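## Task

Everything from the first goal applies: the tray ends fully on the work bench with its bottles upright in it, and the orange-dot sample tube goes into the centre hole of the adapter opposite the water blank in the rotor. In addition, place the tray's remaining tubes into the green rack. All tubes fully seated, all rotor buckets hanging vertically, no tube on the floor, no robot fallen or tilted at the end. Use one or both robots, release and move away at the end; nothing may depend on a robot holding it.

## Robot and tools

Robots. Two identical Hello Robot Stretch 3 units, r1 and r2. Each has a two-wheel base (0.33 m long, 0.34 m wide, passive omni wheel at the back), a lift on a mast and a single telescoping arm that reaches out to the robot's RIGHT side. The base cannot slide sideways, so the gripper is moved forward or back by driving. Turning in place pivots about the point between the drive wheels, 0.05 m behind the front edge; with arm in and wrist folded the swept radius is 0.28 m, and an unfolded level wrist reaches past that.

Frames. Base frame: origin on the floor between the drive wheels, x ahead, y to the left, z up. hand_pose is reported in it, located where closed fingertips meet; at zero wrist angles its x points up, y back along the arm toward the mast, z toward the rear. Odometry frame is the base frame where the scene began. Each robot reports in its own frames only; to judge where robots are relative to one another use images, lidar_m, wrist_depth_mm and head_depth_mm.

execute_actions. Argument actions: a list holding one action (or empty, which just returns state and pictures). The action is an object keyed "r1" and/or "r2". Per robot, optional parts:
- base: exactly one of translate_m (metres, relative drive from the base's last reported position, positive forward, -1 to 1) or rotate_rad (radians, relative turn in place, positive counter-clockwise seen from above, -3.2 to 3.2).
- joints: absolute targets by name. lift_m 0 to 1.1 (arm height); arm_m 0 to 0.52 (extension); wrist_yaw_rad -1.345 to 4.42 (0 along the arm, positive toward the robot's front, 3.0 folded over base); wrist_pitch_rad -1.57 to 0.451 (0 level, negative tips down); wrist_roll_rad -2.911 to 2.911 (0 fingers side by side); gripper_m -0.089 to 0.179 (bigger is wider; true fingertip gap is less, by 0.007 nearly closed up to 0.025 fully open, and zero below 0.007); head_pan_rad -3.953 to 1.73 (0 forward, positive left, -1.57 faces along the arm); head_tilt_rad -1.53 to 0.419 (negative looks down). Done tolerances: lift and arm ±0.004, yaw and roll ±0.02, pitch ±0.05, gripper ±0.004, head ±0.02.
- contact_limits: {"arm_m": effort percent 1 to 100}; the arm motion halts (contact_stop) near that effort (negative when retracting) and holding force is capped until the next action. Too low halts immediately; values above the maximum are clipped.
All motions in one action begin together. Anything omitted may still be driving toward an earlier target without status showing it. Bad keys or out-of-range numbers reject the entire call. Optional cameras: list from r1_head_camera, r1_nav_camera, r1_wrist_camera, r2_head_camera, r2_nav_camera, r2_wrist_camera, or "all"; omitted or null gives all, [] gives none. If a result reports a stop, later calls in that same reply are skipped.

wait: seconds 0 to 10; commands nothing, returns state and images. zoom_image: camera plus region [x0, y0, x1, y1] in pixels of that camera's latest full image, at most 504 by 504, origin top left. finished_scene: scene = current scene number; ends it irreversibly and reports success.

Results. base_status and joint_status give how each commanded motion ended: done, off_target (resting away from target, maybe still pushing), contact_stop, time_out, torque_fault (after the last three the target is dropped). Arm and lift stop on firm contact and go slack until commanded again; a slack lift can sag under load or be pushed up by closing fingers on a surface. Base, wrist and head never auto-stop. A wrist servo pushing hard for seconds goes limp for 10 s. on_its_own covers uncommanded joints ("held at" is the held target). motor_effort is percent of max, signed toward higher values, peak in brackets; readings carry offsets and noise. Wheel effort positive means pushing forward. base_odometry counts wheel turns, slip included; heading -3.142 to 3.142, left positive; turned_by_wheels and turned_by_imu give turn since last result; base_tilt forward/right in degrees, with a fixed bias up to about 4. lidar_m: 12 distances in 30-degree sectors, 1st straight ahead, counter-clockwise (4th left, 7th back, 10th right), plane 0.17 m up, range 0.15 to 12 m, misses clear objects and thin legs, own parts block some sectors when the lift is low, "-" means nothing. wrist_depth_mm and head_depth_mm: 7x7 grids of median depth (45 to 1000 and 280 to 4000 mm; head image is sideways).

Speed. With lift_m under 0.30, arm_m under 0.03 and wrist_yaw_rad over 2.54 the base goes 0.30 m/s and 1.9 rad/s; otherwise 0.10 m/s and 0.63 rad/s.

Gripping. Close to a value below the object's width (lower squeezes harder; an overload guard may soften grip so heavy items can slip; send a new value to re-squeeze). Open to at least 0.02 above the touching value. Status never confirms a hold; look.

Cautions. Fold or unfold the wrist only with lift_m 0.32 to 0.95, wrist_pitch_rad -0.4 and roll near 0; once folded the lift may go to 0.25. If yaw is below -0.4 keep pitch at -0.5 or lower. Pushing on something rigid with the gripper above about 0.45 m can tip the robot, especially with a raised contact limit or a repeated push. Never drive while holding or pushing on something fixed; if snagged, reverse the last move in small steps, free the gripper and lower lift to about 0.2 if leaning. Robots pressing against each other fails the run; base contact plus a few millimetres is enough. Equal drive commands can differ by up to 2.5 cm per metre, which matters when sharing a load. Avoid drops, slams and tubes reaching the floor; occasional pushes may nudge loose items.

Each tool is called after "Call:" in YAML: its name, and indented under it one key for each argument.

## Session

Call:
execute_actions:
  actions: []

Scene clock: 0.00 s.
r1.base_odometry: x=+0.000 y=+0.000 heading=+0.000 (m, m, rad; r1's odometry frame)
r1.turned_by_wheels: +0.000 (rad since the last result)
r1.turned_by_imu: +0.000 (rad since the last result)
r1.base_tilt: forward=-0.2 right=-1.4 (deg)
r1.lidar_m: 2.63 1.68 1.15 2.34 2.47 1.38 1.17 1.17 1.33 2.25 2.53 1.28
r1.head_depth_mm: 1941 3041 - - - 2470 1849 / 1947 3029 - - - 2580 1858 / 1941 3046 3914 3977 3957 2949 2022 / 1932 3073 3776 3807 3873 2941 2035 / 1922 3041 3701 3777 3711 2954 2028 / 1907 2989 3548 3560 3548 2611 2022 / 1924 3012 3450 3423 3429 2963 2023
r1.base_status: not commanded
r1.joint_positions: lift_m=+0.338 arm_m=-0.001 wrist_yaw_rad=+2.938 wrist_pitch_rad=-0.478 wrist_roll_rad=-0.001 gripper_m=+0.037 head_pan_rad=-0.012 head_tilt_rad=-0.011
r1.joint_status: not commanded
r1.motor_effort: left_wheel=+1 right_wheel=+0 lift_m=+18 arm_m=+0 wrist_yaw_rad=+0 wrist_pitch_rad=+6 wrist_roll_rad=+0 gripper_m=+0 head_pan_rad=+0 head_tilt_rad=+2 (%)
r1.hand_pose: x=+0.0225 y=+0.0677 z=+0.3377 quat_wxyz=(+0.237, +0.700, +0.097, +0.667) (m; r1's base frame)
r1.wrist_depth_mm: - - - - - - - / - - - - - - - / 891 - 932 949 971 979 994 / 720 - 745 756 763 780 790 / 599 590 635 623 632 639 646 / 511 513 - 531 544 538 546 / 461 - - 463 463 471 477
r2.base_odometry: x=+0.000 y=+0.000 heading=+0.000 (m, m, rad; r2's odometry frame)
r2.turned_by_wheels: +0.000 (rad since the last result)
r2.turned_by_imu: +0.000 (rad since the last result)
r2.base_tilt: forward=-1.6 right=+0.2 (deg)
r2.lidar_m: 2.78 1.63 1.03 0.94 0.94 1.15 2.24 1.92 1.51 2.62 1.29 1.35
r2.head_depth_mm: 1788 2455 - - 2543 2413 2084 / 1767 2462 - - 2979 2824 2147 / 1750 2604 - - - 3255 2148 / 1743 2565 - - - 3234 2151 / 1730 2550 - - - 3277 2185 / 1725 2519 - - - 3327 2203 / 1715 2502 3958 3942 3917 3400 2210
r2.base_status: not commanded
r2.joint_positions: lift_m=+0.542 arm_m=+0.001 wrist_yaw_rad=+2.924 wrist_pitch_rad=-0.574 wrist_roll_rad=+0.004 gripper_m=+0.037 head_pan_rad=-0.020 head_tilt_rad=+0.002
r2.joint_status: not commanded
r2.motor_effort: left_wheel=-1 right_wheel=+0 lift_m=+42 arm_m=-1 wrist_yaw_rad=+0 wrist_pitch_rad=+6 wrist_roll_rad=+0 gripper_m=+0 head_pan_rad=+0 head_tilt_rad=+2 (%)
r2.hand_pose: x=+0.0225 y=+0.0510 z=+0.5217 quat_wxyz=(+0.273, +0.697, +0.125, +0.651) (m; r2's base frame)
r2.wrist_depth_mm: - 859 939 - - - - / 850 - - - - - - / 915 - - - - - - / 908 912 954 968 975 977 994 / 796 801 - 817 841 834 850 / 702 706 - 716 732 721 739 / 621 629 - 656 635 656 650
pictures: r1_head_camera (sideways: a quarter turn clockwise sets it upright), r1_nav_camera (sideways: a quarter turn counterclockwise sets it upright), r1_wrist_camera, r2_head_camera (sideways: a quarter turn clockwise sets it upright), r2_nav_camera (sideways: a quarter turn counterclockwise sets it upright), r2_wrist_camera
Images, in order (width x height): r1_head_camera 896x504, r1_nav_camera 672x504, r1_wrist_camera 644x364, r2_head_camera 896x504, r2_nav_camera 672x504, r2_wrist_camera 644x364.

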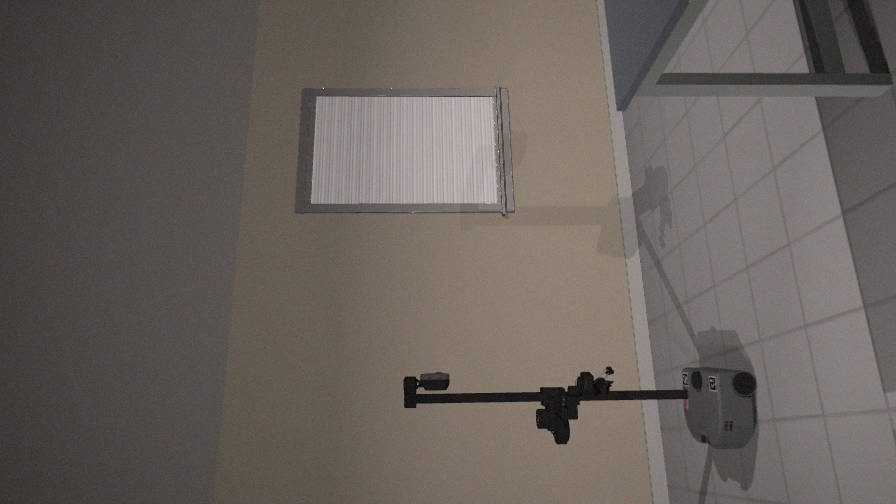

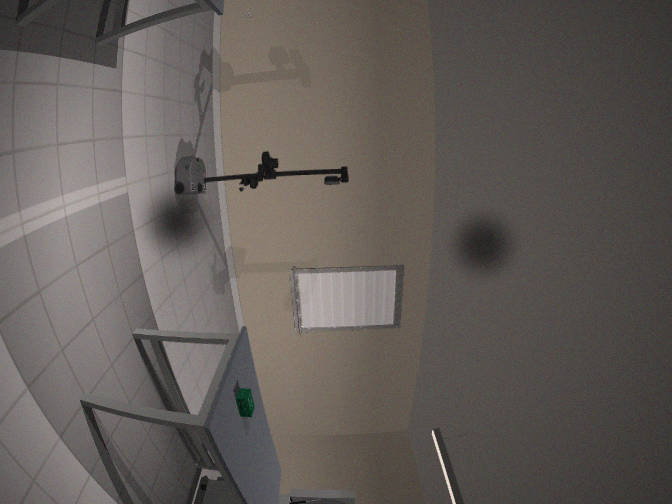

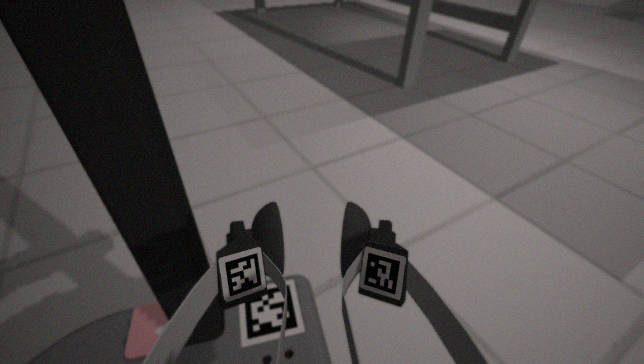

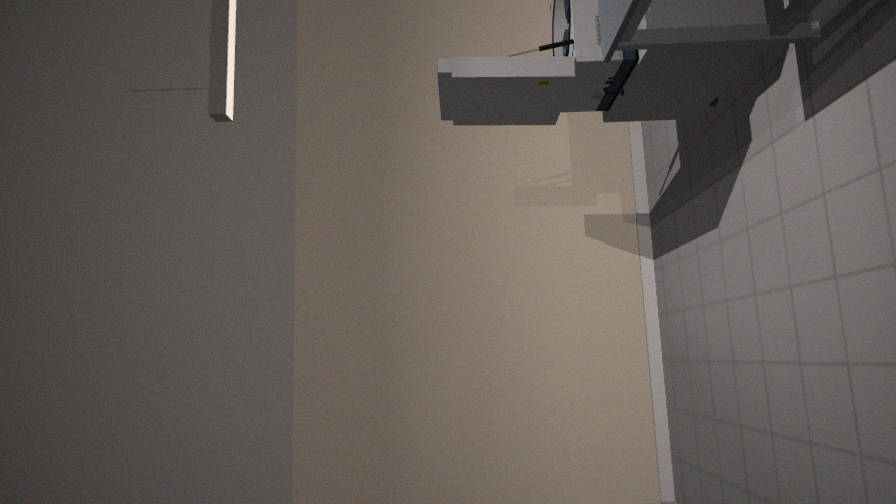

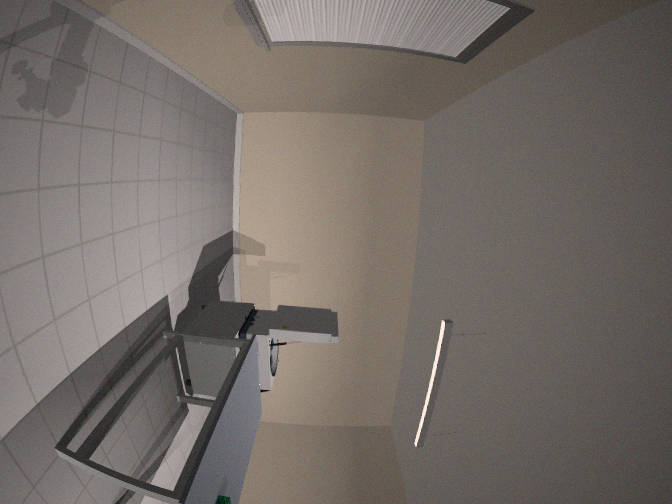

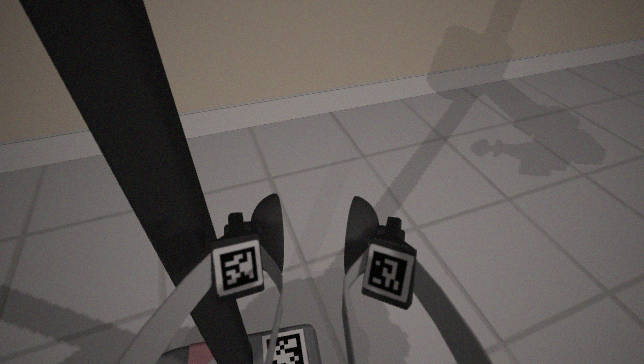

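Call:
execute_actions:
  actions:
    - {"r1":{"joints":{"head_pan_rad":0.9,"head_tilt_rad":-0.3}},"r2":{"joints":{"head_pan_rad":-1.6,"head_tilt_rad":-0.3}}}
  cameras: ["r1_head_camera","r1_nav_camera","r2_head_camera","r2_nav_camera"]

Scene clock: 7.17 s.
r1.base_odometry: x=+0.000 y=+0.000 heading=+0.000 (m, m, rad; r1's odometry frame)
r1.turned_by_wheels: +0.000 (rad since the last result)
r1.turned_by_imu: +0.001 (rad since the last result)
r1.base_tilt: forward=-0.2 right=-1.5 (deg)
r1.lidar_m: 2.62 1.68 1.15 2.34 2.47 1.38 1.17 1.17 1.34 2.25 2.52 1.28
r1.head_depth_mm: 3126 3304 3484 3617 2548 1853 1458 / 3298 3554 3823 3831 2624 1842 1441 / 3546 3736 - 3866 2302 1845 1454 / 3836 - - 1733 2589 1861 1455 / - - - 1736 1294 1721 1457 / - - - 1748 2309 1861 1457 / - - - 1654 2564 1868 1457
r1.base_status: not commanded
r1.joint_positions: lift_m=+0.338 arm_m=-0.001 wrist_yaw_rad=+2.938 wrist_pitch_rad=-0.478 wrist_roll_rad=-0.001 gripper_m=+0.037 head_pan_rad=+0.893 head_tilt_rad=-0.296
r1.joint_status: all done
r1.motor_effort: left_wheel=+1(1) right_wheel=+0(0) lift_m=+18(18) arm_m=+1(0) wrist_yaw_rad=+0(0) wrist_pitch_rad=+7(7) wrist_roll_rad=+0(1) gripper_m=+1(0) head_pan_rad=+3(30) head_tilt_rad=-3(28) (%)
r1.hand_pose: x=+0.0225 y=+0.0677 z=+0.3377 quat_wxyz=(+0.237, +0.700, +0.097, +0.667) (m; r1's base frame)
r1.wrist_depth_mm: - - - - - - - / - - - - - - - / 895 - 926 958 987 997 - / 722 - 739 759 756 764 789 / 601 588 637 612 634 634 637 / 513 523 - 527 541 536 545 / 458 - - 463 462 467 474
r2.base_odometry: x=+0.000 y=+0.000 heading=+0.000 (m, m, rad; r2's odometry frame)
r2.turned_by_wheels: +0.000 (rad since the last result)
r2.turned_by_imu: +0.000 (rad since the last result)
r2.base_tilt: forward=-1.5 right=+0.3 (deg)
r2.lidar_m: 2.79 1.63 1.03 0.93 0.94 1.15 2.24 1.92 1.51 2.61 1.29 1.35
r2.head_depth_mm: 3591 3727 - - 2506 1890 1467 / 3498 3635 3897 - 2678 1891 1477 / 3449 3649 3781 - 2698 1902 1482 / 3356 3524 3692 3823 2709 1918 1487 / 3289 3419 3679 3796 2730 1933 1496 / 3264 3417 3588 3738 2768 1946 1506 / 3176 3380 3570 3705 2775 1958 1512
r2.base_status: not commanded
r2.joint_positions: lift_m=+0.542 arm_m=+0.001 wrist_yaw_rad=+2.924 wrist_pitch_rad=-0.574 wrist_roll_rad=+0.004 gripper_m=+0.037 head_pan_rad=-1.593 head_tilt_rad=-0.296
r2.joint_status: all done
r2.motor_effort: left_wheel=+0(0) right_wheel=+0(0) lift_m=+42(42) arm_m=-1(1) wrist_yaw_rad=+0(1) wrist_pitch_rad=+6(6) wrist_roll_rad=+0(0) gripper_m=+0(0) head_pan_rad=-3(36) head_tilt_rad=-2(17) (%)
r2.hand_pose: x=+0.0225 y=+0.0510 z=+0.5217 quat_wxyz=(+0.273, +0.697, +0.125, +0.651) (m; r2's base frame)
r2.wrist_depth_mm: - 845 925 - - - - / 858 - - - - - - / 925 - - - - - - / 918 951 953 941 957 990 997 / 791 795 - 816 829 848 842 / 695 706 - 713 737 744 730 / 631 626 - 647 640 647 661
pictures: r1_head_camera (sideways: a quarter turn clockwise sets it upright), r1_nav_camera (sideways: a quarter turn counterclockwise sets it upright), r2_head_camera (sideways: a quarter turn clockwise sets it upright), r2_nav_camera (sideways: a quarter turn counterclockwise sets it upright)
Images, in order (width x height): r1_head_camera 896x504, r1_nav_camera 672x504, r2_head_camera 896x504, r2_nav_camera 672x504.

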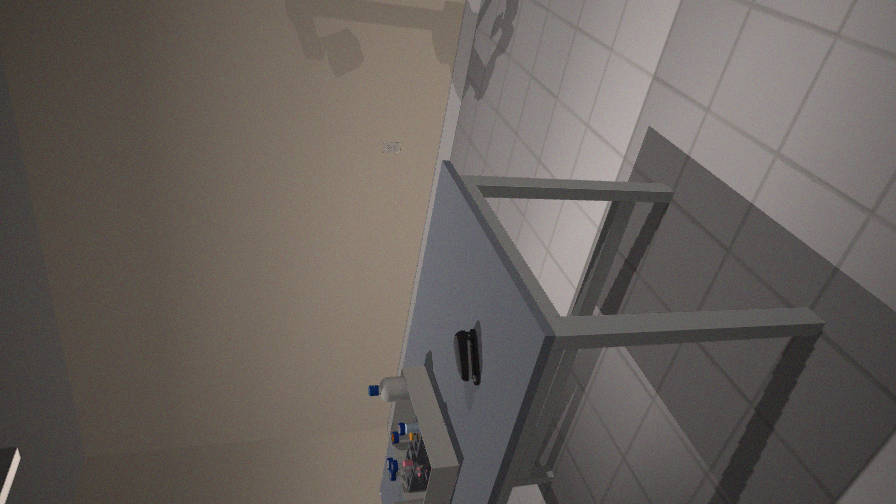

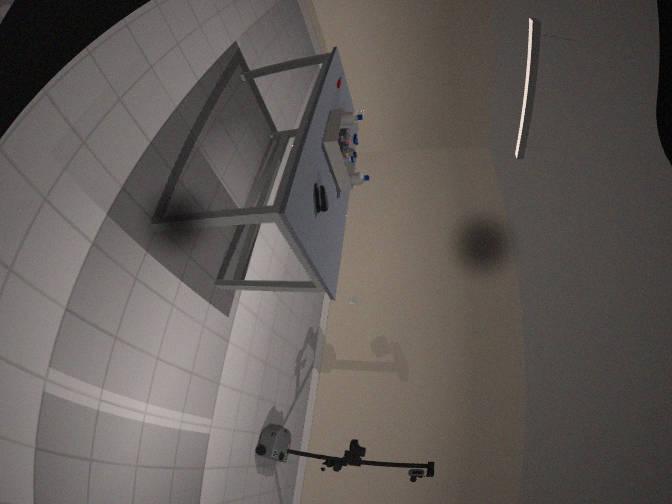

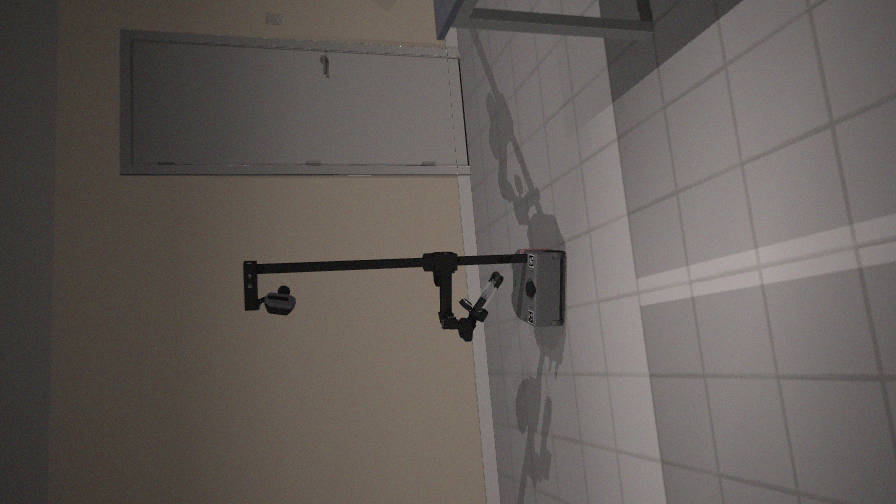

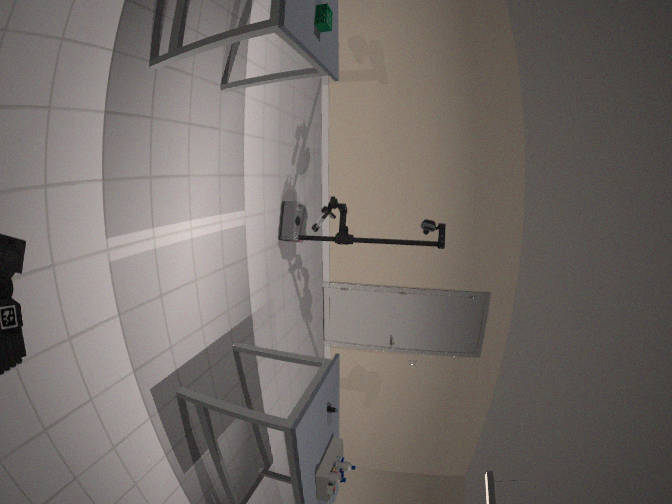

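Call:
execute_actions:
  actions:
    - {"r1":{"base":{"rotate_rad":0.26},"joints":{"lift_m":0.25}},"r2":{"base":{"rotate_rad":-1.31},"joints":{"lift_m":0.25,"wrist_pitch_rad":-0.4}}}
  cameras: []

Call:
execute_actions:
  actions:
    - {"r1":{"base":{"translate_m":0.43}},"r2":{"base":{"translate_m":0.69}}}
  cameras: []

Call:
execute_actions:
  actions:
    - {"r1":{"base":{"rotate_rad":1.571},"joints":{"head_pan_rad":-0.8,"head_tilt_rad":-0.5}},"r2":{"base":{"rotate_rad":1.571},"joints":{"head_pan_rad":-2.4,"head_tilt_rad":-0.5}}}
  cameras: ["r1_head_camera","r2_head_camera"]

Scene clock: 24.13 s.
r1.base_odometry: x=+0.000 y=+0.000 heading=+0.260 (m, m, rad; r1's odometry frame)
r1.turned_by_wheels: +0.260 (rad since the last result)
r1.turned_by_imu: +0.262 (rad since the last result)
r1.base_tilt: forward=-0.2 right=-1.5 (deg)
r1.lidar_m: 2.62 1.15 1.18 4.24 1.69 1.22 1.17 1.20 1.61 4.07 1.28 1.32
r1.head_depth_mm: 3521 3666 3930 3585 2314 1850 1455 / 3925 - - 1729 2448 1855 1449 / - - - 1731 1304 1704 1452 / - - - 1730 2437 1861 1464 / - - - 1722 2577 1851 1453 / - - - 2359 2597 1845 1443 / 3955 - - 3352 2482 1853 1451
r1.base_status: done
r1.joint_positions: lift_m=+0.250 arm_m=-0.001 wrist_yaw_rad=+2.938 wrist_pitch_rad=-0.478 wrist_roll_rad=-0.001 gripper_m=+0.037 head_pan_rad=+0.893 head_tilt_rad=-0.297
r1.joint_status: all done
r1.motor_effort: left_wheel=-3(11) right_wheel=+3(9) lift_m=+14(16) arm_m=+0(1) wrist_yaw_rad=+0(0) wrist_pitch_rad=+7(7) wrist_roll_rad=+0(0) gripper_m=-1(1) head_pan_rad=+3(3) head_tilt_rad=-2(1) (%)
r1.hand_pose: x=+0.0225 y=+0.0677 z=+0.2496 quat_wxyz=(+0.237, +0.700, +0.097, +0.667) (m; r1's base frame)
r1.wrist_depth_mm: - - - - - - - / 953 997 - - - - - / 719 - 746 753 773 804 803 / 580 - 590 607 613 619 632 / 483 - 529 515 510 509 520 / - - - 412 440 433 438 / - - - - 375 379 380
r2.base_odometry: x=+0.000 y=+0.000 heading=-1.310 (m, m, rad; r2's odometry frame)
r2.turned_by_wheels: -1.310 (rad since the last result)
r2.turned_by_imu: -1.293 (rad since the last result)
r2.base_tilt: forward=-1.5 right=+0.3 (deg)
r2.lidar_m: 2.62 1.29 1.72 2.74 1.22 0.95 0.93 1.00 1.46 4.52 1.51 2.03
r2.head_depth_mm: 3191 3444 3549 3505 2655 1900 1469 / 3622 - - - 2663 1903 1472 / 3559 - - - 2683 1905 1477 / 3500 - - - 2719 1924 1486 / 3506 - - - 2727 1928 1494 / 3385 - - - 2753 1959 1503 / 3376 - - - 2624 1960 1509
r2.base_status: done
r2.joint_positions: lift_m=+0.251 arm_m=+0.001 wrist_yaw_rad=+2.924 wrist_pitch_rad=-0.421 wrist_roll_rad=+0.004 gripper_m=+0.037 head_pan_rad=-1.593 head_tilt_rad=-0.297
r2.joint_status: all done
r2.motor_effort: left_wheel=+3(10) right_wheel=-2(6) lift_m=+17(40) arm_m=-1(1) wrist_yaw_rad=+0(0) wrist_pitch_rad=+10(11) wrist_roll_rad=+0(0) gripper_m=+0(0) head_pan_rad=-3(3) head_tilt_rad=-1(2) (%)
r2.hand_pose: x=+0.0272 y=+0.0724 z=+0.2626 quat_wxyz=(+0.223, +0.705, +0.072, +0.670) (m; r2's base frame)
r2.wrist_depth_mm: - - - - - - - / - - - - - - - / 815 - 830 856 874 918 912 / 648 - 651 662 671 682 693 / 531 - 555 554 558 559 567 / 464 - - 465 464 472 474 / - - - - 401 406 409
pictures: none
No camera images: the call's "cameras" was empty. Leave "cameras" out to get every camera's image.

Scene clock: 28.13 s.
r1.base_odometry: x=+0.416 y=+0.110 heading=+0.260 (m, m, rad; r1's odometry frame)
r1.turned_by_wheels: +0.000 (rad since the last result)
r1.turned_by_imu: +0.001 (rad since the last result)
r1.base_tilt: forward=-0.1 right=-1.4 (deg)
r1.lidar_m: 1.52 1.32 0.89 2.23 2.31 1.67 1.60 1.65 2.20 2.41 1.04 1.43
r1.head_depth_mm: 3096 3312 3372 3574 2582 1857 1448 / 3469 3576 3765 3869 2362 1790 1453 / 3695 3983 - - 2200 1751 1442 / - - - 1733 1196 1832 1455 / - - - 1643 1083 1782 1368 / - - - 1582 1127 1734 1407 / 3886 - - 1599 2206 1863 1450
r1.base_status: done
r1.joint_positions: lift_m=+0.250 arm_m=-0.001 wrist_yaw_rad=+2.938 wrist_pitch_rad=-0.478 wrist_roll_rad=-0.001 gripper_m=+0.037 head_pan_rad=+0.893 head_tilt_rad=-0.297
r1.joint_status: not commanded
r1.motor_effort: left_wheel=-4(10) right_wheel=+3(9) lift_m=+14(14) arm_m=+0(0) wrist_yaw_rad=+0(0) wrist_pitch_rad=+7(7) wrist_roll_rad=+0(1) gripper_m=+0(0) head_pan_rad=+2(2) head_tilt_rad=-1(2) (%)
r1.hand_pose: x=+0.0225 y=+0.0676 z=+0.2496 quat_wxyz=(+0.237, +0.700, +0.097, +0.667) (m; r1's base frame)
r1.wrist_depth_mm: - - - - - - - / 959 982 998 - 978 - - / 722 - 750 769 772 786 793 / 583 - 598 601 615 620 634 / 483 - 526 519 511 509 522 / - - - 416 438 435 438 / - - - - 376 380 385
r2.base_odometry: x=+0.178 y=-0.667 heading=-1.310 (m, m, rad; r2's odometry frame)
r2.turned_by_wheels: +0.000 (rad since the last result)
r2.turned_by_imu: +0.002 (rad since the last result)
r2.base_tilt: forward=-1.5 right=+0.2 (deg)
r2.lidar_m: 3.12 1.22 0.75 2.91 2.12 1.65 1.62 1.73 2.54 1.18 1.18 1.53
r2.head_depth_mm: 3651 - - - 2628 1887 1469 / 3609 - - - 2654 1909 1479 / 3541 - - - 2681 1906 1483 / 3523 - - - 2722 1928 1489 / 3474 - - 2491 2588 1851 1490 / 3454 - - 1784 1317 1541 1409 / 3405 - - 1776 1330 1949 1510
r2.base_status: done
r2.joint_positions: lift_m=+0.251 arm_m=+0.001 wrist_yaw_rad=+2.924 wrist_pitch_rad=-0.421 wrist_roll_rad=+0.004 gripper_m=+0.037 head_pan_rad=-1.593 head_tilt_rad=-0.297
r2.joint_status: not commanded
r2.motor_effort: left_wheel=+4(15) right_wheel=-2(4) lift_m=+18(18) arm_m=-1(1) wrist_yaw_rad=+1(1) wrist_pitch_rad=+10(10) wrist_roll_rad=+1(0) gripper_m=+0(1) head_pan_rad=-3(3) head_tilt_rad=-1(0) (%)
r2.hand_pose: x=+0.0272 y=+0.0725 z=+0.2627 quat_wxyz=(+0.223, +0.705, +0.071, +0.670) (m; r2's base frame)
r2.wrist_depth_mm: - - - - - - - / - - - - - - - / 797 - 851 878 877 857 910 / 629 - 654 669 684 693 691 / 530 - 559 552 559 563 570 / 464 - - 459 468 469 474 / - - - - 404 407 411
pictures: none
No camera images: the call's "cameras" was empty. Leave "cameras" out to get every camera's image.

Scene clock: 30.40 s.
r1.base_odometry: x=+0.416 y=+0.110 heading=+1.831 (m, m, rad; r1's odometry frame)
r1.turned_by_wheels: +1.571 (rad since the last result)
r1.turned_by_imu: +1.572 (rad since the last result)
r1.base_tilt: forward=-0.3 right=-1.4 (deg)
r1.lidar_m: 2.24 2.33 1.68 1.59 1.64 2.19 2.41 1.04 1.43 1.53 1.32 0.89
r1.head_depth_mm: 2867 3087 3322 2638 1950 1530 1261 / 3096 3359 3553 2619 1953 1528 1271 / 3352 3610 3899 2393 1810 1541 1265 / 3634 3976 - 2296 1879 1528 1256 / - - 1715 1214 1938 1541 1266 / - - 1587 1088 1732 1328 1256 / - - 1510 1085 1864 1528 1256
r1.base_status: done
r1.joint_positions: lift_m=+0.250 arm_m=-0.001 wrist_yaw_rad=+2.938 wrist_pitch_rad=-0.478 wrist_roll_rad=-0.001 gripper_m=+0.037 head_pan_rad=-0.793 head_tilt_rad=-0.494
r1.joint_status: all done
r1.motor_effort: left_wheel=-4(14) right_wheel=+3(11) lift_m=+14(14) arm_m=+0(0) wrist_yaw_rad=+1(0) wrist_pitch_rad=+7(7) wrist_roll_rad=+0(0) gripper_m=+0(1) head_pan_rad=-3(31) head_tilt_rad=-3(22) (%)
r1.hand_pose: x=+0.0225 y=+0.0676 z=+0.2496 quat_wxyz=(+0.237, +0.700, +0.097, +0.667) (m; r1's base frame)
r1.wrist_depth_mm: - - - - - - - / 964 - - - - - - / 729 - 749 771 781 779 802 / 580 - 594 608 617 620 635 / 481 - 532 515 515 510 515 / - - - 415 436 435 440 / - - - - 375 382 383
r2.base_odometry: x=+0.178 y=-0.667 heading=+0.261 (m, m, rad; r2's odometry frame)
r2.turned_by_wheels: +1.571 (rad since the last result)
r2.turned_by_imu: +1.548 (rad since the last result)
r2.base_tilt: forward=-1.5 right=+0.3 (deg)
r2.lidar_m: 2.82 2.12 1.64 1.62 1.73 2.54 1.20 1.18 1.53 1.67 1.23 0.75
r2.head_depth_mm: - - 1761 1359 1950 1498 1267 / - - 1868 2451 1974 1540 1269 / 3844 - - 2367 1899 1550 1268 / 3522 3846 - 2783 1997 1563 1278 / 3257 3433 3696 2788 2017 1567 1281 / 2997 3190 3450 2824 2020 1578 1289 / 2772 2933 3138 2857 2033 1584 1292
r2.base_status: done
r2.joint_positions: lift_m=+0.251 arm_m=+0.001 wrist_yaw_rad=+2.924 wrist_pitch_rad=-0.421 wrist_roll_rad=+0.004 gripper_m=+0.037 head_pan_rad=-2.393 head_tilt_rad=-0.495
r2.joint_status: all done
r2.motor_effort: left_wheel=-5(11) right_wheel=+3(8) lift_m=+18(18) arm_m=-1(1) wrist_yaw_rad=+0(1) wrist_pitch_rad=+10(10) wrist_roll_rad=+0(1) gripper_m=+0(0) head_pan_rad=-3(38) head_tilt_rad=-2(11) (%)
r2.hand_pose: x=+0.0272 y=+0.0725 z=+0.2628 quat_wxyz=(+0.223, +0.705, +0.071, +0.670) (m; r2's base frame)
r2.wrist_depth_mm: - - - - - - - / - - - - - - - / 816 - 827 854 888 908 909 / 638 - 661 666 669 683 702 / 527 - 562 551 549 560 565 / 465 - - 463 466 471 480 / - - - - 403 410 412
pictures: r1_head_camera (sideways: a quarter turn clockwise sets it upright), r2_head_camera (sideways: a quarter turn clockwise sets it upright)
Images, in order (width x height): r1_head_camera 896x504, r2_head_camera 896x504.

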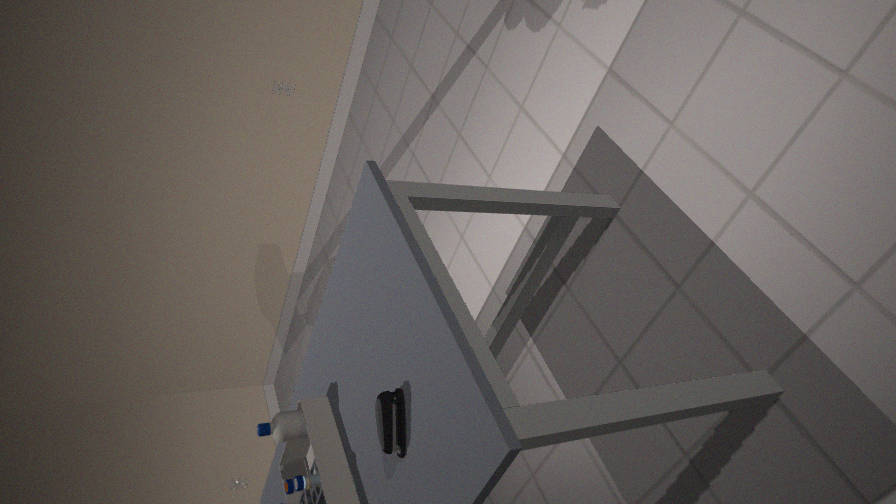

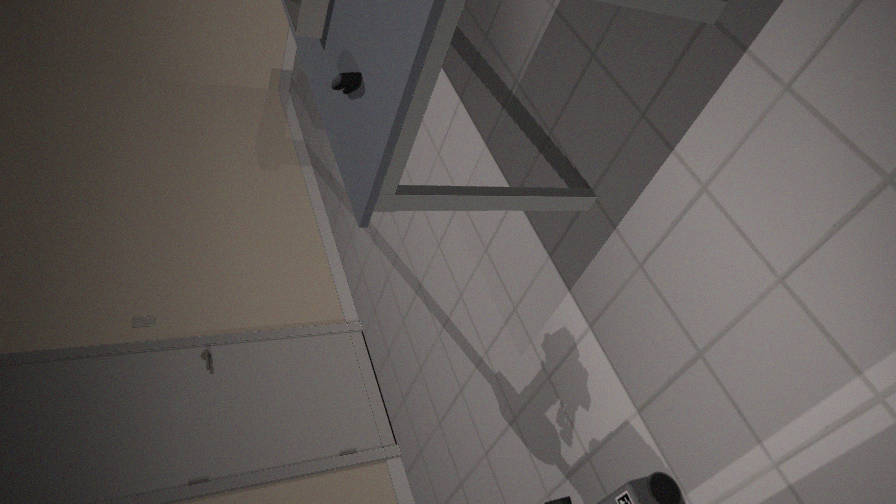

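Call:
execute_actions:
  actions:
    - {"r1":{"base":{"translate_m":1.0},"joints":{"head_pan_rad":-1.3,"head_tilt_rad":-0.6}},"r2":{"base":{"translate_m":-1.0},"joints":{"head_pan_rad":-1.9,"head_tilt_rad":-0.6}}}
  cameras: []

Call:
execute_actions:
  actions:
    - {"r1":{"base":{"translate_m":0.4},"joints":{}},"r2":{"base":{"translate_m":-0.65}}}
  cameras: ["r1_head_camera","r2_head_camera"]

Scene clock: 46.50 s.
r1.base_odometry: x=+0.159 y=+1.077 heading=+1.830 (m, m, rad; r1's odometry frame)
r1.turned_by_wheels: +0.000 (rad since the last result)
r1.turned_by_imu: +0.003 (rad since the last result)
r1.base_tilt: forward=-0.2 right=-1.4 (deg)
r1.lidar_m: 3.26 2.40 1.70 1.61 1.68 2.24 1.98 1.99 0.43 1.04 1.07 1.27
r1.head_depth_mm: 2541 2835 3057 925 714 585 809 / 2600 2932 3121 923 717 584 1198 / 2661 2969 3194 924 715 599 1200 / 2781 3080 3215 925 712 614 1199 / 2854 3114 3244 925 713 631 1200 / 2836 3213 1101 856 713 1315 1193 / 3026 3301 1301 886 713 1352 1198
r1.base_status: done
r1.joint_positions: lift_m=+0.250 arm_m=-0.001 wrist_yaw_rad=+2.938 wrist_pitch_rad=-0.478 wrist_roll_rad=-0.001 gripper_m=+0.037 head_pan_rad=-1.293 head_tilt_rad=-0.593
r1.joint_status: all done
r1.motor_effort: left_wheel=-4(9) right_wheel=+3(8) lift_m=+14(14) arm_m=+0(0) wrist_yaw_rad=+0(0) wrist_pitch_rad=+7(7) wrist_roll_rad=+0(0) gripper_m=+0(1) head_pan_rad=-3(23) head_tilt_rad=-3(15) (%)
r1.hand_pose: x=+0.0225 y=+0.0676 z=+0.2496 quat_wxyz=(+0.237, +0.700, +0.097, +0.667) (m; r1's base frame)
r1.wrist_depth_mm: - - - - - - - / 956 - - - - - - / 729 - 742 767 782 780 808 / 579 - 593 607 611 616 627 / 483 - 534 520 507 514 517 / - - - 418 440 434 439 / - - - - 372 382 381
r2.base_odometry: x=-0.788 y=-0.925 heading=+0.261 (m, m, rad; r2's odometry frame)
r2.turned_by_wheels: +0.000 (rad since the last result)
r2.turned_by_imu: -0.003 (rad since the last result)
r2.base_tilt: forward=-1.5 right=+0.2 (deg)
r2.lidar_m: 1.88 2.24 1.74 1.70 1.82 2.66 0.98 0.43 0.34 0.96 3.22 1.66
r2.head_depth_mm: 2807 3160 3329 954 730 589 1170 / 2773 3063 3259 957 732 590 1150 / 2664 2979 3169 931 735 593 616 / 2560 2879 3117 970 737 647 1182 / 2496 2746 2988 1131 1681 1447 1210 / 2493 2744 2974 2383 1803 1453 1219 / 2442 2648 2947 2403 1814 1458 1219
r2.base_status: done
r2.joint_positions: lift_m=+0.251 arm_m=+0.001 wrist_yaw_rad=+2.924 wrist_pitch_rad=-0.421 wrist_roll_rad=+0.004 gripper_m=+0.037 head_pan_rad=-1.907 head_tilt_rad=-0.592
r2.joint_status: all done
r2.motor_effort: left_wheel=-4(15) right_wheel=+3(5) lift_m=+18(18) arm_m=-1(2) wrist_yaw_rad=+0(0) wrist_pitch_rad=+9(10) wrist_roll_rad=+1(1) gripper_m=+0(0) head_pan_rad=+3(30) head_tilt_rad=-2(10) (%)
r2.hand_pose: x=+0.0272 y=+0.0725 z=+0.2628 quat_wxyz=(+0.222, +0.705, +0.071, +0.670) (m; r2's base frame)
r2.wrist_depth_mm: - - - - - - - / - - - - - - - / 794 - 846 859 868 890 923 / 637 - 652 674 683 696 701 / 523 - 553 560 559 566 568 / 465 - - 459 467 472 474 / - - - - 401 408 414
pictures: none
No camera images: the call's "cameras" was empty. Leave "cameras" out to get every camera's image.

action 0: r1: "joints" must map at least one joint name to a target

Call:
execute_actions:
  actions:
    - {"r1":{"base":{"translate_m":0.35}},"r2":{"base":{"rotate_rad":-0.11}}}
  cameras: []

Call:
execute_actions:
  actions:
    - {"r1":{"joints":{"lift_m":0.94,"wrist_pitch_rad":-0.4}},"r2":{"base":{"translate_m":-0.5}}}
  cameras: ["r1_head_camera","r2_head_camera"]

Scene clock: 55.73 s.
r1.base_odometry: x=+0.069 y=+1.415 heading=+1.830 (m, m, rad; r1's odometry frame)
r1.turned_by_wheels: +0.000 (rad since the last result)
r1.turned_by_imu: +0.002 (rad since the last result)
r1.base_tilt: forward=-0.2 right=-1.3 (deg)
r1.lidar_m: 2.94 2.43 1.73 1.63 1.66 2.26 2.32 0.64 1.07 1.02 1.05 0.94
r1.head_depth_mm: 2563 2834 3048 925 715 584 1166 / 2630 2884 3072 932 716 583 1206 / 2662 2956 3113 818 676 597 1203 / 2736 3030 3268 843 692 614 1200 / 2793 3127 3189 816 691 615 1203 / 2878 3252 3221 817 708 632 1189 / 2946 3363 3234 921 713 1323 1205
r1.base_status: done
r1.joint_positions: lift_m=+0.250 arm_m=-0.001 wrist_yaw_rad=+2.938 wrist_pitch_rad=-0.479 wrist_roll_rad=-0.001 gripper_m=+0.037 head_pan_rad=-1.293 head_tilt_rad=-0.593
r1.joint_status: not commanded
r1.motor_effort: left_wheel=-4(10) right_wheel=+3(9) lift_m=+14(14) arm_m=+0(0) wrist_yaw_rad=+0(0) wrist_pitch_rad=+7(6) wrist_roll_rad=-1(0) gripper_m=+0(0) head_pan_rad=-2(2) head_tilt_rad=-4(4) (%)
r1.hand_pose: x=+0.0225 y=+0.0676 z=+0.2496 quat_wxyz=(+0.237, +0.700, +0.097, +0.667) (m; r1's base frame)
r1.wrist_depth_mm: - - - - - - - / 944 - 990 - - - - / 724 - 751 756 782 788 808 / 577 - 597 604 623 626 636 / 480 - 531 509 504 507 516 / - - - 416 441 435 437 / - - - - 375 379 382
r2.base_odometry: x=-0.788 y=-0.925 heading=+0.151 (m, m, rad; r2's odometry frame)
r2.turned_by_wheels: -0.110 (rad since the last result)
r2.turned_by_imu: -0.109 (rad since the last result)
r2.base_tilt: forward=-1.5 right=+0.3 (deg)
r2.lidar_m: 1.66 2.48 1.78 1.70 1.76 2.36 1.43 0.48 0.34 0.38 3.13 1.89
r2.head_depth_mm: 3063 3412 3309 954 727 606 1198 / 2931 3256 3364 959 730 591 1205 / 2742 3085 3311 954 734 593 1152 / 2645 2913 3155 969 735 595 648 / 2612 2872 3096 977 767 1367 1215 / 2524 2742 3026 2180 1807 1456 1220 / 2456 2664 2922 2384 1813 1466 1216
r2.base_status: done
r2.joint_positions: lift_m=+0.251 arm_m=+0.001 wrist_yaw_rad=+2.924 wrist_pitch_rad=-0.421 wrist_roll_rad=+0.004 gripper_m=+0.037 head_pan_rad=-1.907 head_tilt_rad=-0.593
r2.joint_status: not commanded
r2.motor_effort: left_wheel=+3(8) right_wheel=-2(3) lift_m=+18(18) arm_m=-2(2) wrist_yaw_rad=+1(0) wrist_pitch_rad=+10(9) wrist_roll_rad=+0(0) gripper_m=+0(0) head_pan_rad=+3(3) head_tilt_rad=-3(2) (%)
r2.hand_pose: x=+0.0272 y=+0.0725 z=+0.2628 quat_wxyz=(+0.222, +0.705, +0.071, +0.670) (m; r2's base frame)
r2.wrist_depth_mm: - - - - - - - / - - - - - - - / 826 - 858 882 885 911 929 / 637 - 655 676 673 698 702 / 521 - 560 554 553 562 572 / 455 - - 458 466 465 478 / - - - - 405 409 411
pictures: none
No camera images: the call's "cameras" was empty. Leave "cameras" out to get every camera's image.

Scene clock: 62.83 s.
r1.base_odometry: x=+0.069 y=+1.415 heading=+1.830 (m, m, rad; r1's odometry frame)
r1.turned_by_wheels: +0.000 (rad since the last result)
r1.turned_by_imu: +0.002 (rad since the last result)
r1.base_tilt: forward=-0.2 right=-1.5 (deg)
r1.lidar_m: 2.94 2.42 1.72 1.62 1.66 2.26 2.32 0.64 1.07 1.02 1.05 0.94
r1.head_depth_mm: 2501 2766 2997 926 716 - - / 2616 2921 3100 925 718 - - / 2699 2964 3137 816 685 - 1118 / 2668 3067 3310 845 693 613 1147 / 2790 3157 3232 817 690 614 1198 / 2852 3248 3185 817 710 631 1195 / 2923 3342 3189 921 710 1314 1200
r1.base_status: not commanded
r1.joint_positions: lift_m=+0.940 arm_m=-0.001 wrist_yaw_rad=+2.938 wrist_pitch_rad=-0.421 wrist_roll_rad=-0.001 gripper_m=+0.037 head_pan_rad=-1.293 head_tilt_rad=-0.593
r1.joint_status: all done
r1.motor_effort: left_wheel=-3(4) right_wheel=+3(3) lift_m=+22(23) arm_m=+0(0) wrist_yaw_rad=+0(0) wrist_pitch_rad=+11(13) wrist_roll_rad=-1(0) gripper_m=+0(1) head_pan_rad=-2(3) head_tilt_rad=-4(4) (%)
r1.hand_pose: x=+0.0240 y=+0.0751 z=+0.9517 quat_wxyz=(+0.218, +0.702, +0.077, +0.673) (m; r1's base frame)
r1.wrist_depth_mm: - - - - - - - / - - - - - - - / - - - - - - - / - - - - - - - / - - - - - - - / - - - - - - - / - - - - - - -
r2.base_odometry: x=-1.282 y=-1.000 heading=+0.151 (m, m, rad; r2's odometry frame)
r2.turned_by_wheels: +0.000 (rad since the last result)
r2.turned_by_imu: -0.001 (rad since the last result)
r2.base_tilt: forward=-1.5 right=+0.2 (deg)
r2.lidar_m: 2.16 2.47 1.77 1.69 1.75 2.35 3.10 0.50 0.36 0.34 0.35 0.48
r2.head_depth_mm: 3079 3412 3298 950 727 623 1198 / 2979 3300 3325 890 721 606 1203 / 2823 3114 3311 864 703 592 1181 / 2719 3004 3196 843 703 594 1155 / 2614 2875 3102 937 742 597 539 / 2479 2666 2985 981 745 601 515 / 1227 1378 2926 991 749 601 505
r2.base_status: done
r2.joint_positions: lift_m=+0.251 arm_m=+0.001 wrist_yaw_rad=+2.924 wrist_pitch_rad=-0.421 wrist_roll_rad=+0.004 gripper_m=+0.037 head_pan_rad=-1.907 head_tilt_rad=-0.593
r2.joint_status: not commanded
r2.motor_effort: left_wheel=+4(11) right_wheel=-2(7) lift_m=+18(18) arm_m=-1(2) wrist_yaw_rad=+1(1) wrist_pitch_rad=+10(10) wrist_roll_rad=+0(0) gripper_m=+0(0) head_pan_rad=+3(3) head_tilt_rad=-3(2) (%)
r2.hand_pose: x=+0.0272 y=+0.0725 z=+0.2628 quat_wxyz=(+0.222, +0.705, +0.071, +0.670) (m; r2's base frame)
r2.wrist_depth_mm: - - - - - - - / - - - - - - - / 800 - 849 864 879 879 942 / 642 - 653 674 671 694 699 / 524 - 560 550 551 553 570 / 461 - - 464 468 464 474 / - - - - 402 406 411
pictures: r1_head_camera (sideways: a quarter turn clockwise sets it upright), r2_head_camera (sideways: a quarter turn clockwise sets it upright)
Images, in order (width x height): r1_head_camera 896x504, r2_head_camera 896x504.

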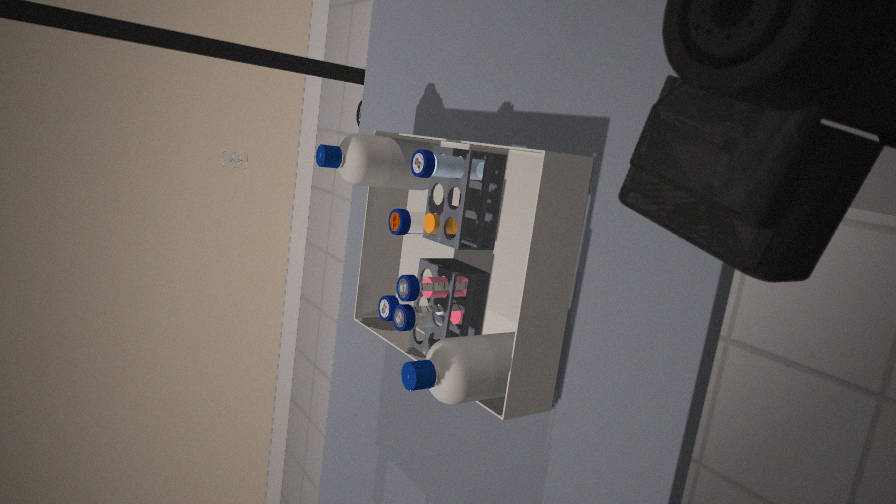

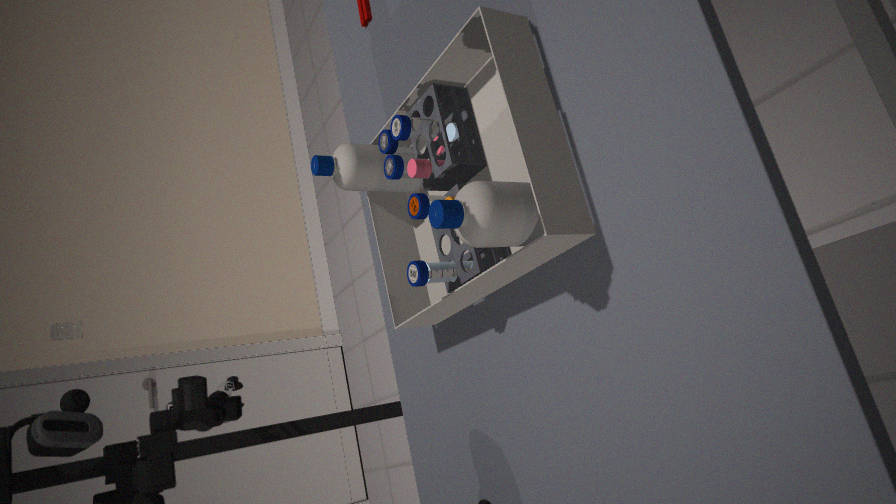

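Call:
execute_actions:
  actions:
    - {"r1":{"base":{"translate_m":0.23},"joints":{"wrist_yaw_rad":0}},"r2":{"base":{"translate_m":-0.33},"joints":{"lift_m":0.94}}}
  cameras: []

Call:
execute_actions:
  actions:
    - {"r1":{"joints":{"lift_m":1.09,"wrist_pitch_rad":-1.49,"wrist_roll_rad":1.57,"gripper_m":0.06,"head_pan_rad":-1.57,"head_tilt_rad":-0.75}},"r2":{"joints":{"wrist_yaw_rad":0,"head_pan_rad":-1.57,"head_tilt_rad":-0.75}}}
  cameras: []

Call:
execute_actions:
  actions:
    - {"r1":{"joints":{"arm_m":0.3}},"r2":{"joints":{"lift_m":1.09,"wrist_pitch_rad":-1.49,"wrist_roll_rad":1.57,"gripper_m":0.06}}}
  cameras: ["r1_head_camera","r2_head_camera","r1_wrist_camera"]

Scene clock: 81.23 s.
r1.base_odometry: x=+0.010 y=+1.638 heading=+1.830 (m, m, rad; r1's odometry frame)
r1.turned_by_wheels: +0.000 (rad since the last result)
r1.turned_by_imu: +0.002 (rad since the last result)
r1.base_tilt: forward=-0.3 right=-1.3 (deg)
r1.lidar_m: 2.71 2.44 1.74 1.63 1.68 2.27 2.55 0.84 1.06 1.01 1.04 0.73
r1.head_depth_mm: 1235 2722 3028 854 762 - - / 1255 2861 2995 815 767 - - / 2636 2949 3196 827 659 581 1193 / 2713 3011 3202 924 711 599 1197 / 2772 3114 3244 920 714 613 1196 / 2868 3226 3225 917 713 629 1198 / 2945 3346 3223 915 710 1305 1196
r1.base_status: done
r1.joint_positions: lift_m=+0.940 arm_m=-0.001 wrist_yaw_rad=+0.002 wrist_pitch_rad=-0.421 wrist_roll_rad=-0.001 gripper_m=+0.037 head_pan_rad=-1.293 head_tilt_rad=-0.593
r1.joint_status: all done
r1.motor_effort: left_wheel=-4(6) right_wheel=+3(7) lift_m=+22(22) arm_m=+0(0) wrist_yaw_rad=-3(4) wrist_pitch_rad=+11(11) wrist_roll_rad=+0(0) gripper_m=+0(0) head_pan_rad=-2(2) head_tilt_rad=-3(3) (%)
r1.hand_pose: x=-0.0210 y=-0.3683 z=+0.9517 quat_wxyz=(+0.692, +0.149, -0.691, -0.147) (m; r1's base frame)
r1.wrist_depth_mm: - - - - - - - / - - - - - - - / 662 677 447 571 676 717 746 / 517 522 344 508 516 548 531 / 422 426 355 368 394 446 454 / 354 360 352 356 376 372 375 / 306 309 314 314 315 321 324
r2.base_odometry: x=-1.608 y=-1.050 heading=+0.152 (m, m, rad; r2's odometry frame)
r2.turned_by_wheels: +0.000 (rad since the last result)
r2.turned_by_imu: -0.001 (rad since the last result)
r2.base_tilt: forward=-1.5 right=+0.2 (deg)
r2.lidar_m: 2.48 2.45 1.76 1.68 1.73 2.33 2.78 0.51 0.37 0.35 0.36 0.49
r2.head_depth_mm: 3061 3416 3296 949 - - 1006 / 2941 3321 3357 957 810 - 1174 / 2848 3153 3330 965 816 - 1149 / 2741 3020 3245 971 733 - - / 2603 2900 3133 903 682 - - / 2553 2774 3020 866 741 654 - / 2370 1343 2866 931 720 635 -
r2.base_status: done
r2.joint_positions: lift_m=+0.939 arm_m=+0.001 wrist_yaw_rad=+2.924 wrist_pitch_rad=-0.420 wrist_roll_rad=+0.004 gripper_m=+0.037 head_pan_rad=-1.907 head_tilt_rad=-0.593
r2.joint_status: all done
r2.motor_effort: left_wheel=+4(10) right_wheel=-2(6) lift_m=+62(65) arm_m=-2(1) wrist_yaw_rad=-1(0) wrist_pitch_rad=+9(9) wrist_roll_rad=+0(0) gripper_m=+0(0) head_pan_rad=+3(3) head_tilt_rad=-2(2) (%)
r2.hand_pose: x=+0.0272 y=+0.0725 z=+0.9515 quat_wxyz=(+0.222, +0.705, +0.071, +0.670) (m; r2's base frame)
r2.wrist_depth_mm: - - - - - - - / - - - - - - - / - - - - - - - / - - - - - - - / - - - - - - - / - - - - - - - / - - - - - - -
pictures: none
No camera images: the call's "cameras" was empty. Leave "cameras" out to get every camera's image.

Scene clock: 83.70 s.
r1.base_odometry: x=+0.010 y=+1.638 heading=+1.830 (m, m, rad; r1's odometry frame)
r1.turned_by_wheels: +0.000 (rad since the last result)
r1.turned_by_imu: +0.001 (rad since the last result)
r1.base_tilt: forward=-0.3 right=-1.3 (deg)
r1.lidar_m: 2.71 2.43 1.73 1.63 1.68 2.27 2.55 0.83 1.07 1.01 1.04 0.73
r1.head_depth_mm: - - - - - 1290 1139 / - - - - - - 1135 / - - - - - - - / 1018 2882 896 692 - 1242 1148 / 2696 2953 902 662 - 1249 1130 / 2718 2965 973 757 626 1277 1129 / 2671 2936 965 759 624 1275 1129
r1.base_status: not commanded
r1.joint_positions: lift_m=+1.090 arm_m=-0.001 wrist_yaw_rad=+0.002 wrist_pitch_rad=-1.481 wrist_roll_rad=+1.566 gripper_m=+0.060 head_pan_rad=-1.563 head_tilt_rad=-0.740
r1.joint_status: all done
r1.motor_effort: left_wheel=-4(4) right_wheel=+3(3) lift_m=+22(23) arm_m=+0(0) wrist_yaw_rad=-2(2) wrist_pitch_rad=-5(10) wrist_roll_rad=+2(1) gripper_m=+0(76) head_pan_rad=-3(21) head_tilt_rad=-5(17) (%)
r1.hand_pose: x=-0.0215 y=-0.1429 z=+0.9710 quat_wxyz=(+0.003, +0.002, -0.738, -0.675) (m; r1's base frame)
r1.wrist_depth_mm: 350 353 - - - - - / 361 364 - - - - - / 373 376 - - - - - / 385 384 - - - - - / 396 397 - - - - - / 413 408 - - - - - / 424 423 - - - - -
r2.base_odometry: x=-1.608 y=-1.050 heading=+0.152 (m, m, rad; r2's odometry frame)
r2.turned_by_wheels: +0.000 (rad since the last result)
r2.turned_by_imu: +0.000 (rad since the last result)
r2.base_tilt: forward=-1.5 right=+0.3 (deg)
r2.lidar_m: 2.47 2.45 1.76 1.69 1.73 2.34 2.79 0.51 0.37 0.35 0.36 0.49
r2.head_depth_mm: 2627 2971 1009 821 - - - / 2613 2957 1016 758 - - 1070 / 2602 2954 849 811 - - 1074 / 2549 2885 947 789 642 1231 1097 / 2564 2887 950 666 643 582 1100 / 2557 2907 1045 771 646 583 1101 / 2572 2897 1050 803 648 586 1088
r2.base_status: not commanded
r2.joint_positions: lift_m=+0.939 arm_m=+0.001 wrist_yaw_rad=+0.002 wrist_pitch_rad=-0.420 wrist_roll_rad=+0.004 gripper_m=+0.037 head_pan_rad=-1.577 head_tilt_rad=-0.740
r2.joint_status: all done
r2.motor_effort: left_wheel=+4(4) right_wheel=-3(3) lift_m=+63(62) arm_m=-1(1) wrist_yaw_rad=-4(3) wrist_pitch_rad=+9(9) wrist_roll_rad=+0(0) gripper_m=+0(0) head_pan_rad=+3(26) head_tilt_rad=-3(13) (%)
r2.hand_pose: x=-0.0210 y=-0.3704 z=+0.9515 quat_wxyz=(+0.691, +0.148, -0.692, -0.147) (m; r2's base frame)
r2.wrist_depth_mm: - - - - - - - / - - - - - - - / 623 669 489 550 674 722 731 / 518 508 359 520 517 555 567 / 420 415 366 379 435 453 460 / 362 364 346 369 379 382 386 / 313 314 319 321 326 328 333
pictures: none
No camera images: the call's "cameras" was empty. Leave "cameras" out to get every camera's image.

Scene clock: 87.13 s.
r1.base_odometry: x=+0.010 y=+1.638 heading=+1.830 (m, m, rad; r1's odometry frame)
r1.turned_by_wheels: +0.000 (rad since the last result)
r1.turned_by_imu: +0.001 (rad since the last result)
r1.base_tilt: forward=-0.3 right=-1.4 (deg)
r1.lidar_m: 2.71 2.43 1.74 1.64 1.68 2.28 2.54 0.83 1.06 1.01 1.05 0.73
r1.head_depth_mm: 2762 3017 977 763 630 1303 1142 / 2862 2940 937 706 626 1322 1136 / - 852 846 700 627 1301 1140 / 1286 - 878 692 628 1315 1137 / 2666 2991 895 665 625 1301 1142 / 2711 2941 967 759 625 1299 1126 / 2693 2933 964 757 623 1268 1122
r1.base_status: not commanded
r1.joint_positions: lift_m=+1.090 arm_m=+0.300 wrist_yaw_rad=+0.000 wrist_pitch_rad=-1.482 wrist_roll_rad=+1.567 gripper_m=+0.060 head_pan_rad=-1.563 head_tilt_rad=-0.741
r1.joint_status: all done
r1.motor_effort: left_wheel=-4(4) right_wheel=+3(3) lift_m=+22(22) arm_m=+4(5) wrist_yaw_rad=-1(2) wrist_pitch_rad=-4(5) wrist_roll_rad=+1(1) gripper_m=+1(0) head_pan_rad=-2(2) head_tilt_rad=-5(6) (%)
r1.hand_pose: x=-0.0215 y=-0.4430 z=+0.9710 quat_wxyz=(+0.002, +0.001, -0.737, -0.675) (m; r1's base frame)
r1.wrist_depth_mm: 288 340 340 342 - - - / 303 351 350 350 349 - - / 306 361 363 362 361 - - / 375 373 373 375 - - - / 291 380 380 387 - - - / 339 343 333 398 - - - / 423 375 415 413 - - -
r2.base_odometry: x=-1.608 y=-1.050 heading=+0.152 (m, m, rad; r2's odometry frame)
r2.turned_by_wheels: +0.000 (rad since the last result)
r2.turned_by_imu: +0.000 (rad since the last result)
r2.base_tilt: forward=-1.5 right=+0.2 (deg)
r2.lidar_m: 2.48 2.45 1.76 1.68 1.74 2.33 2.78 0.51 0.37 0.35 0.36 0.49
r2.head_depth_mm: - - - - - 1243 1084 / - - - - - - 1070 / - - - - - - 1160 / 1222 2799 950 785 - - 1097 / 2576 2944 949 666 645 1235 1097 / 2561 2926 1041 773 646 583 1098 / 2579 2900 1054 803 648 586 1087
r2.base_status: not commanded
r2.joint_positions: lift_m=+1.089 arm_m=+0.001 wrist_yaw_rad=+0.002 wrist_pitch_rad=-1.482 wrist_roll_rad=+1.564 gripper_m=+0.060 head_pan_rad=-1.577 head_tilt_rad=-0.740
r2.joint_status: all done
r2.motor_effort: left_wheel=+4(4) right_wheel=-2(3) lift_m=+63(64) arm_m=-2(1) wrist_yaw_rad=-3(2) wrist_pitch_rad=-4(10) wrist_roll_rad=+3(3) gripper_m=+1(77) head_pan_rad=+3(3) head_tilt_rad=-4(3) (%)
r2.hand_pose: x=-0.0215 y=-0.1447 z=+0.9706 quat_wxyz=(+0.003, +0.003, -0.738, -0.675) (m; r2's base frame)
r2.wrist_depth_mm: 367 355 - - - - 974 / 379 365 - - - - - / 388 381 - - - - - / 399 388 - - - - - / 416 406 - - - - - / 432 419 - - - - - / 447 437 - - - - -
pictures: r1_head_camera (sideways: a quarter turn clockwise sets it upright), r1_wrist_camera, r2_head_camera (sideways: a quarter turn clockwise sets it upright)
Images, in order (width x height): r1_head_camera 896x504, r1_wrist_camera 644x364, r2_head_camera 896x504.

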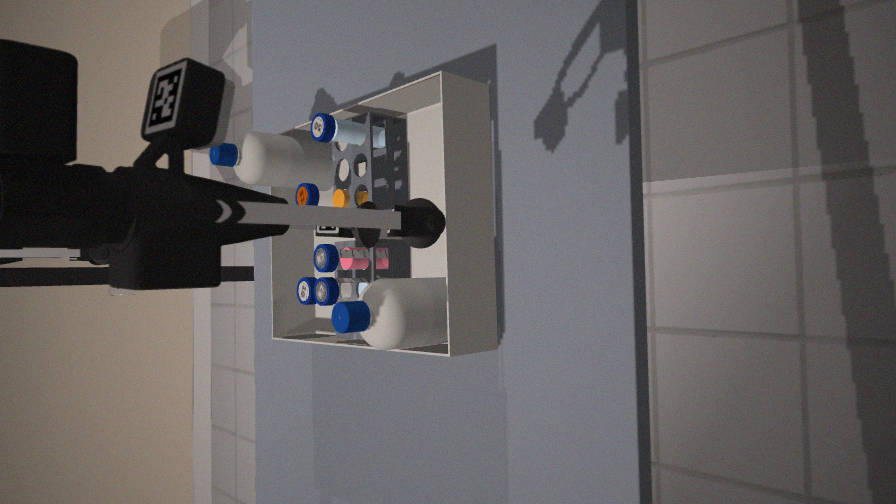

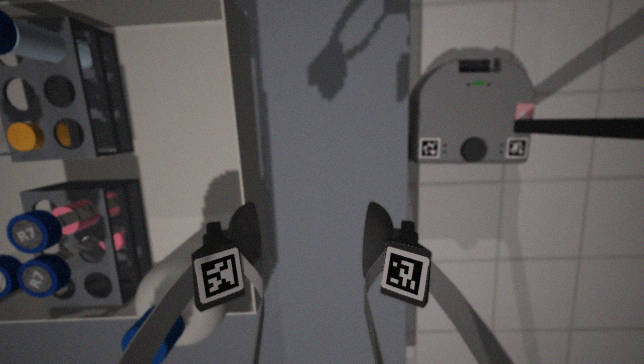

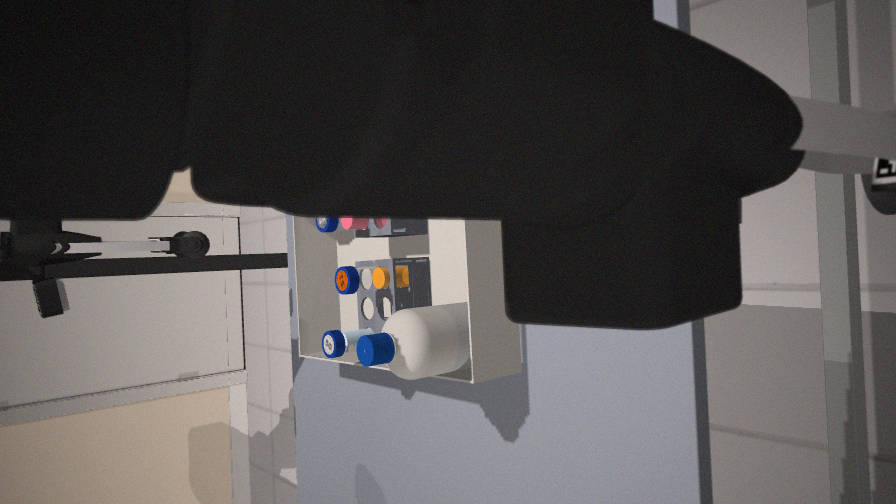

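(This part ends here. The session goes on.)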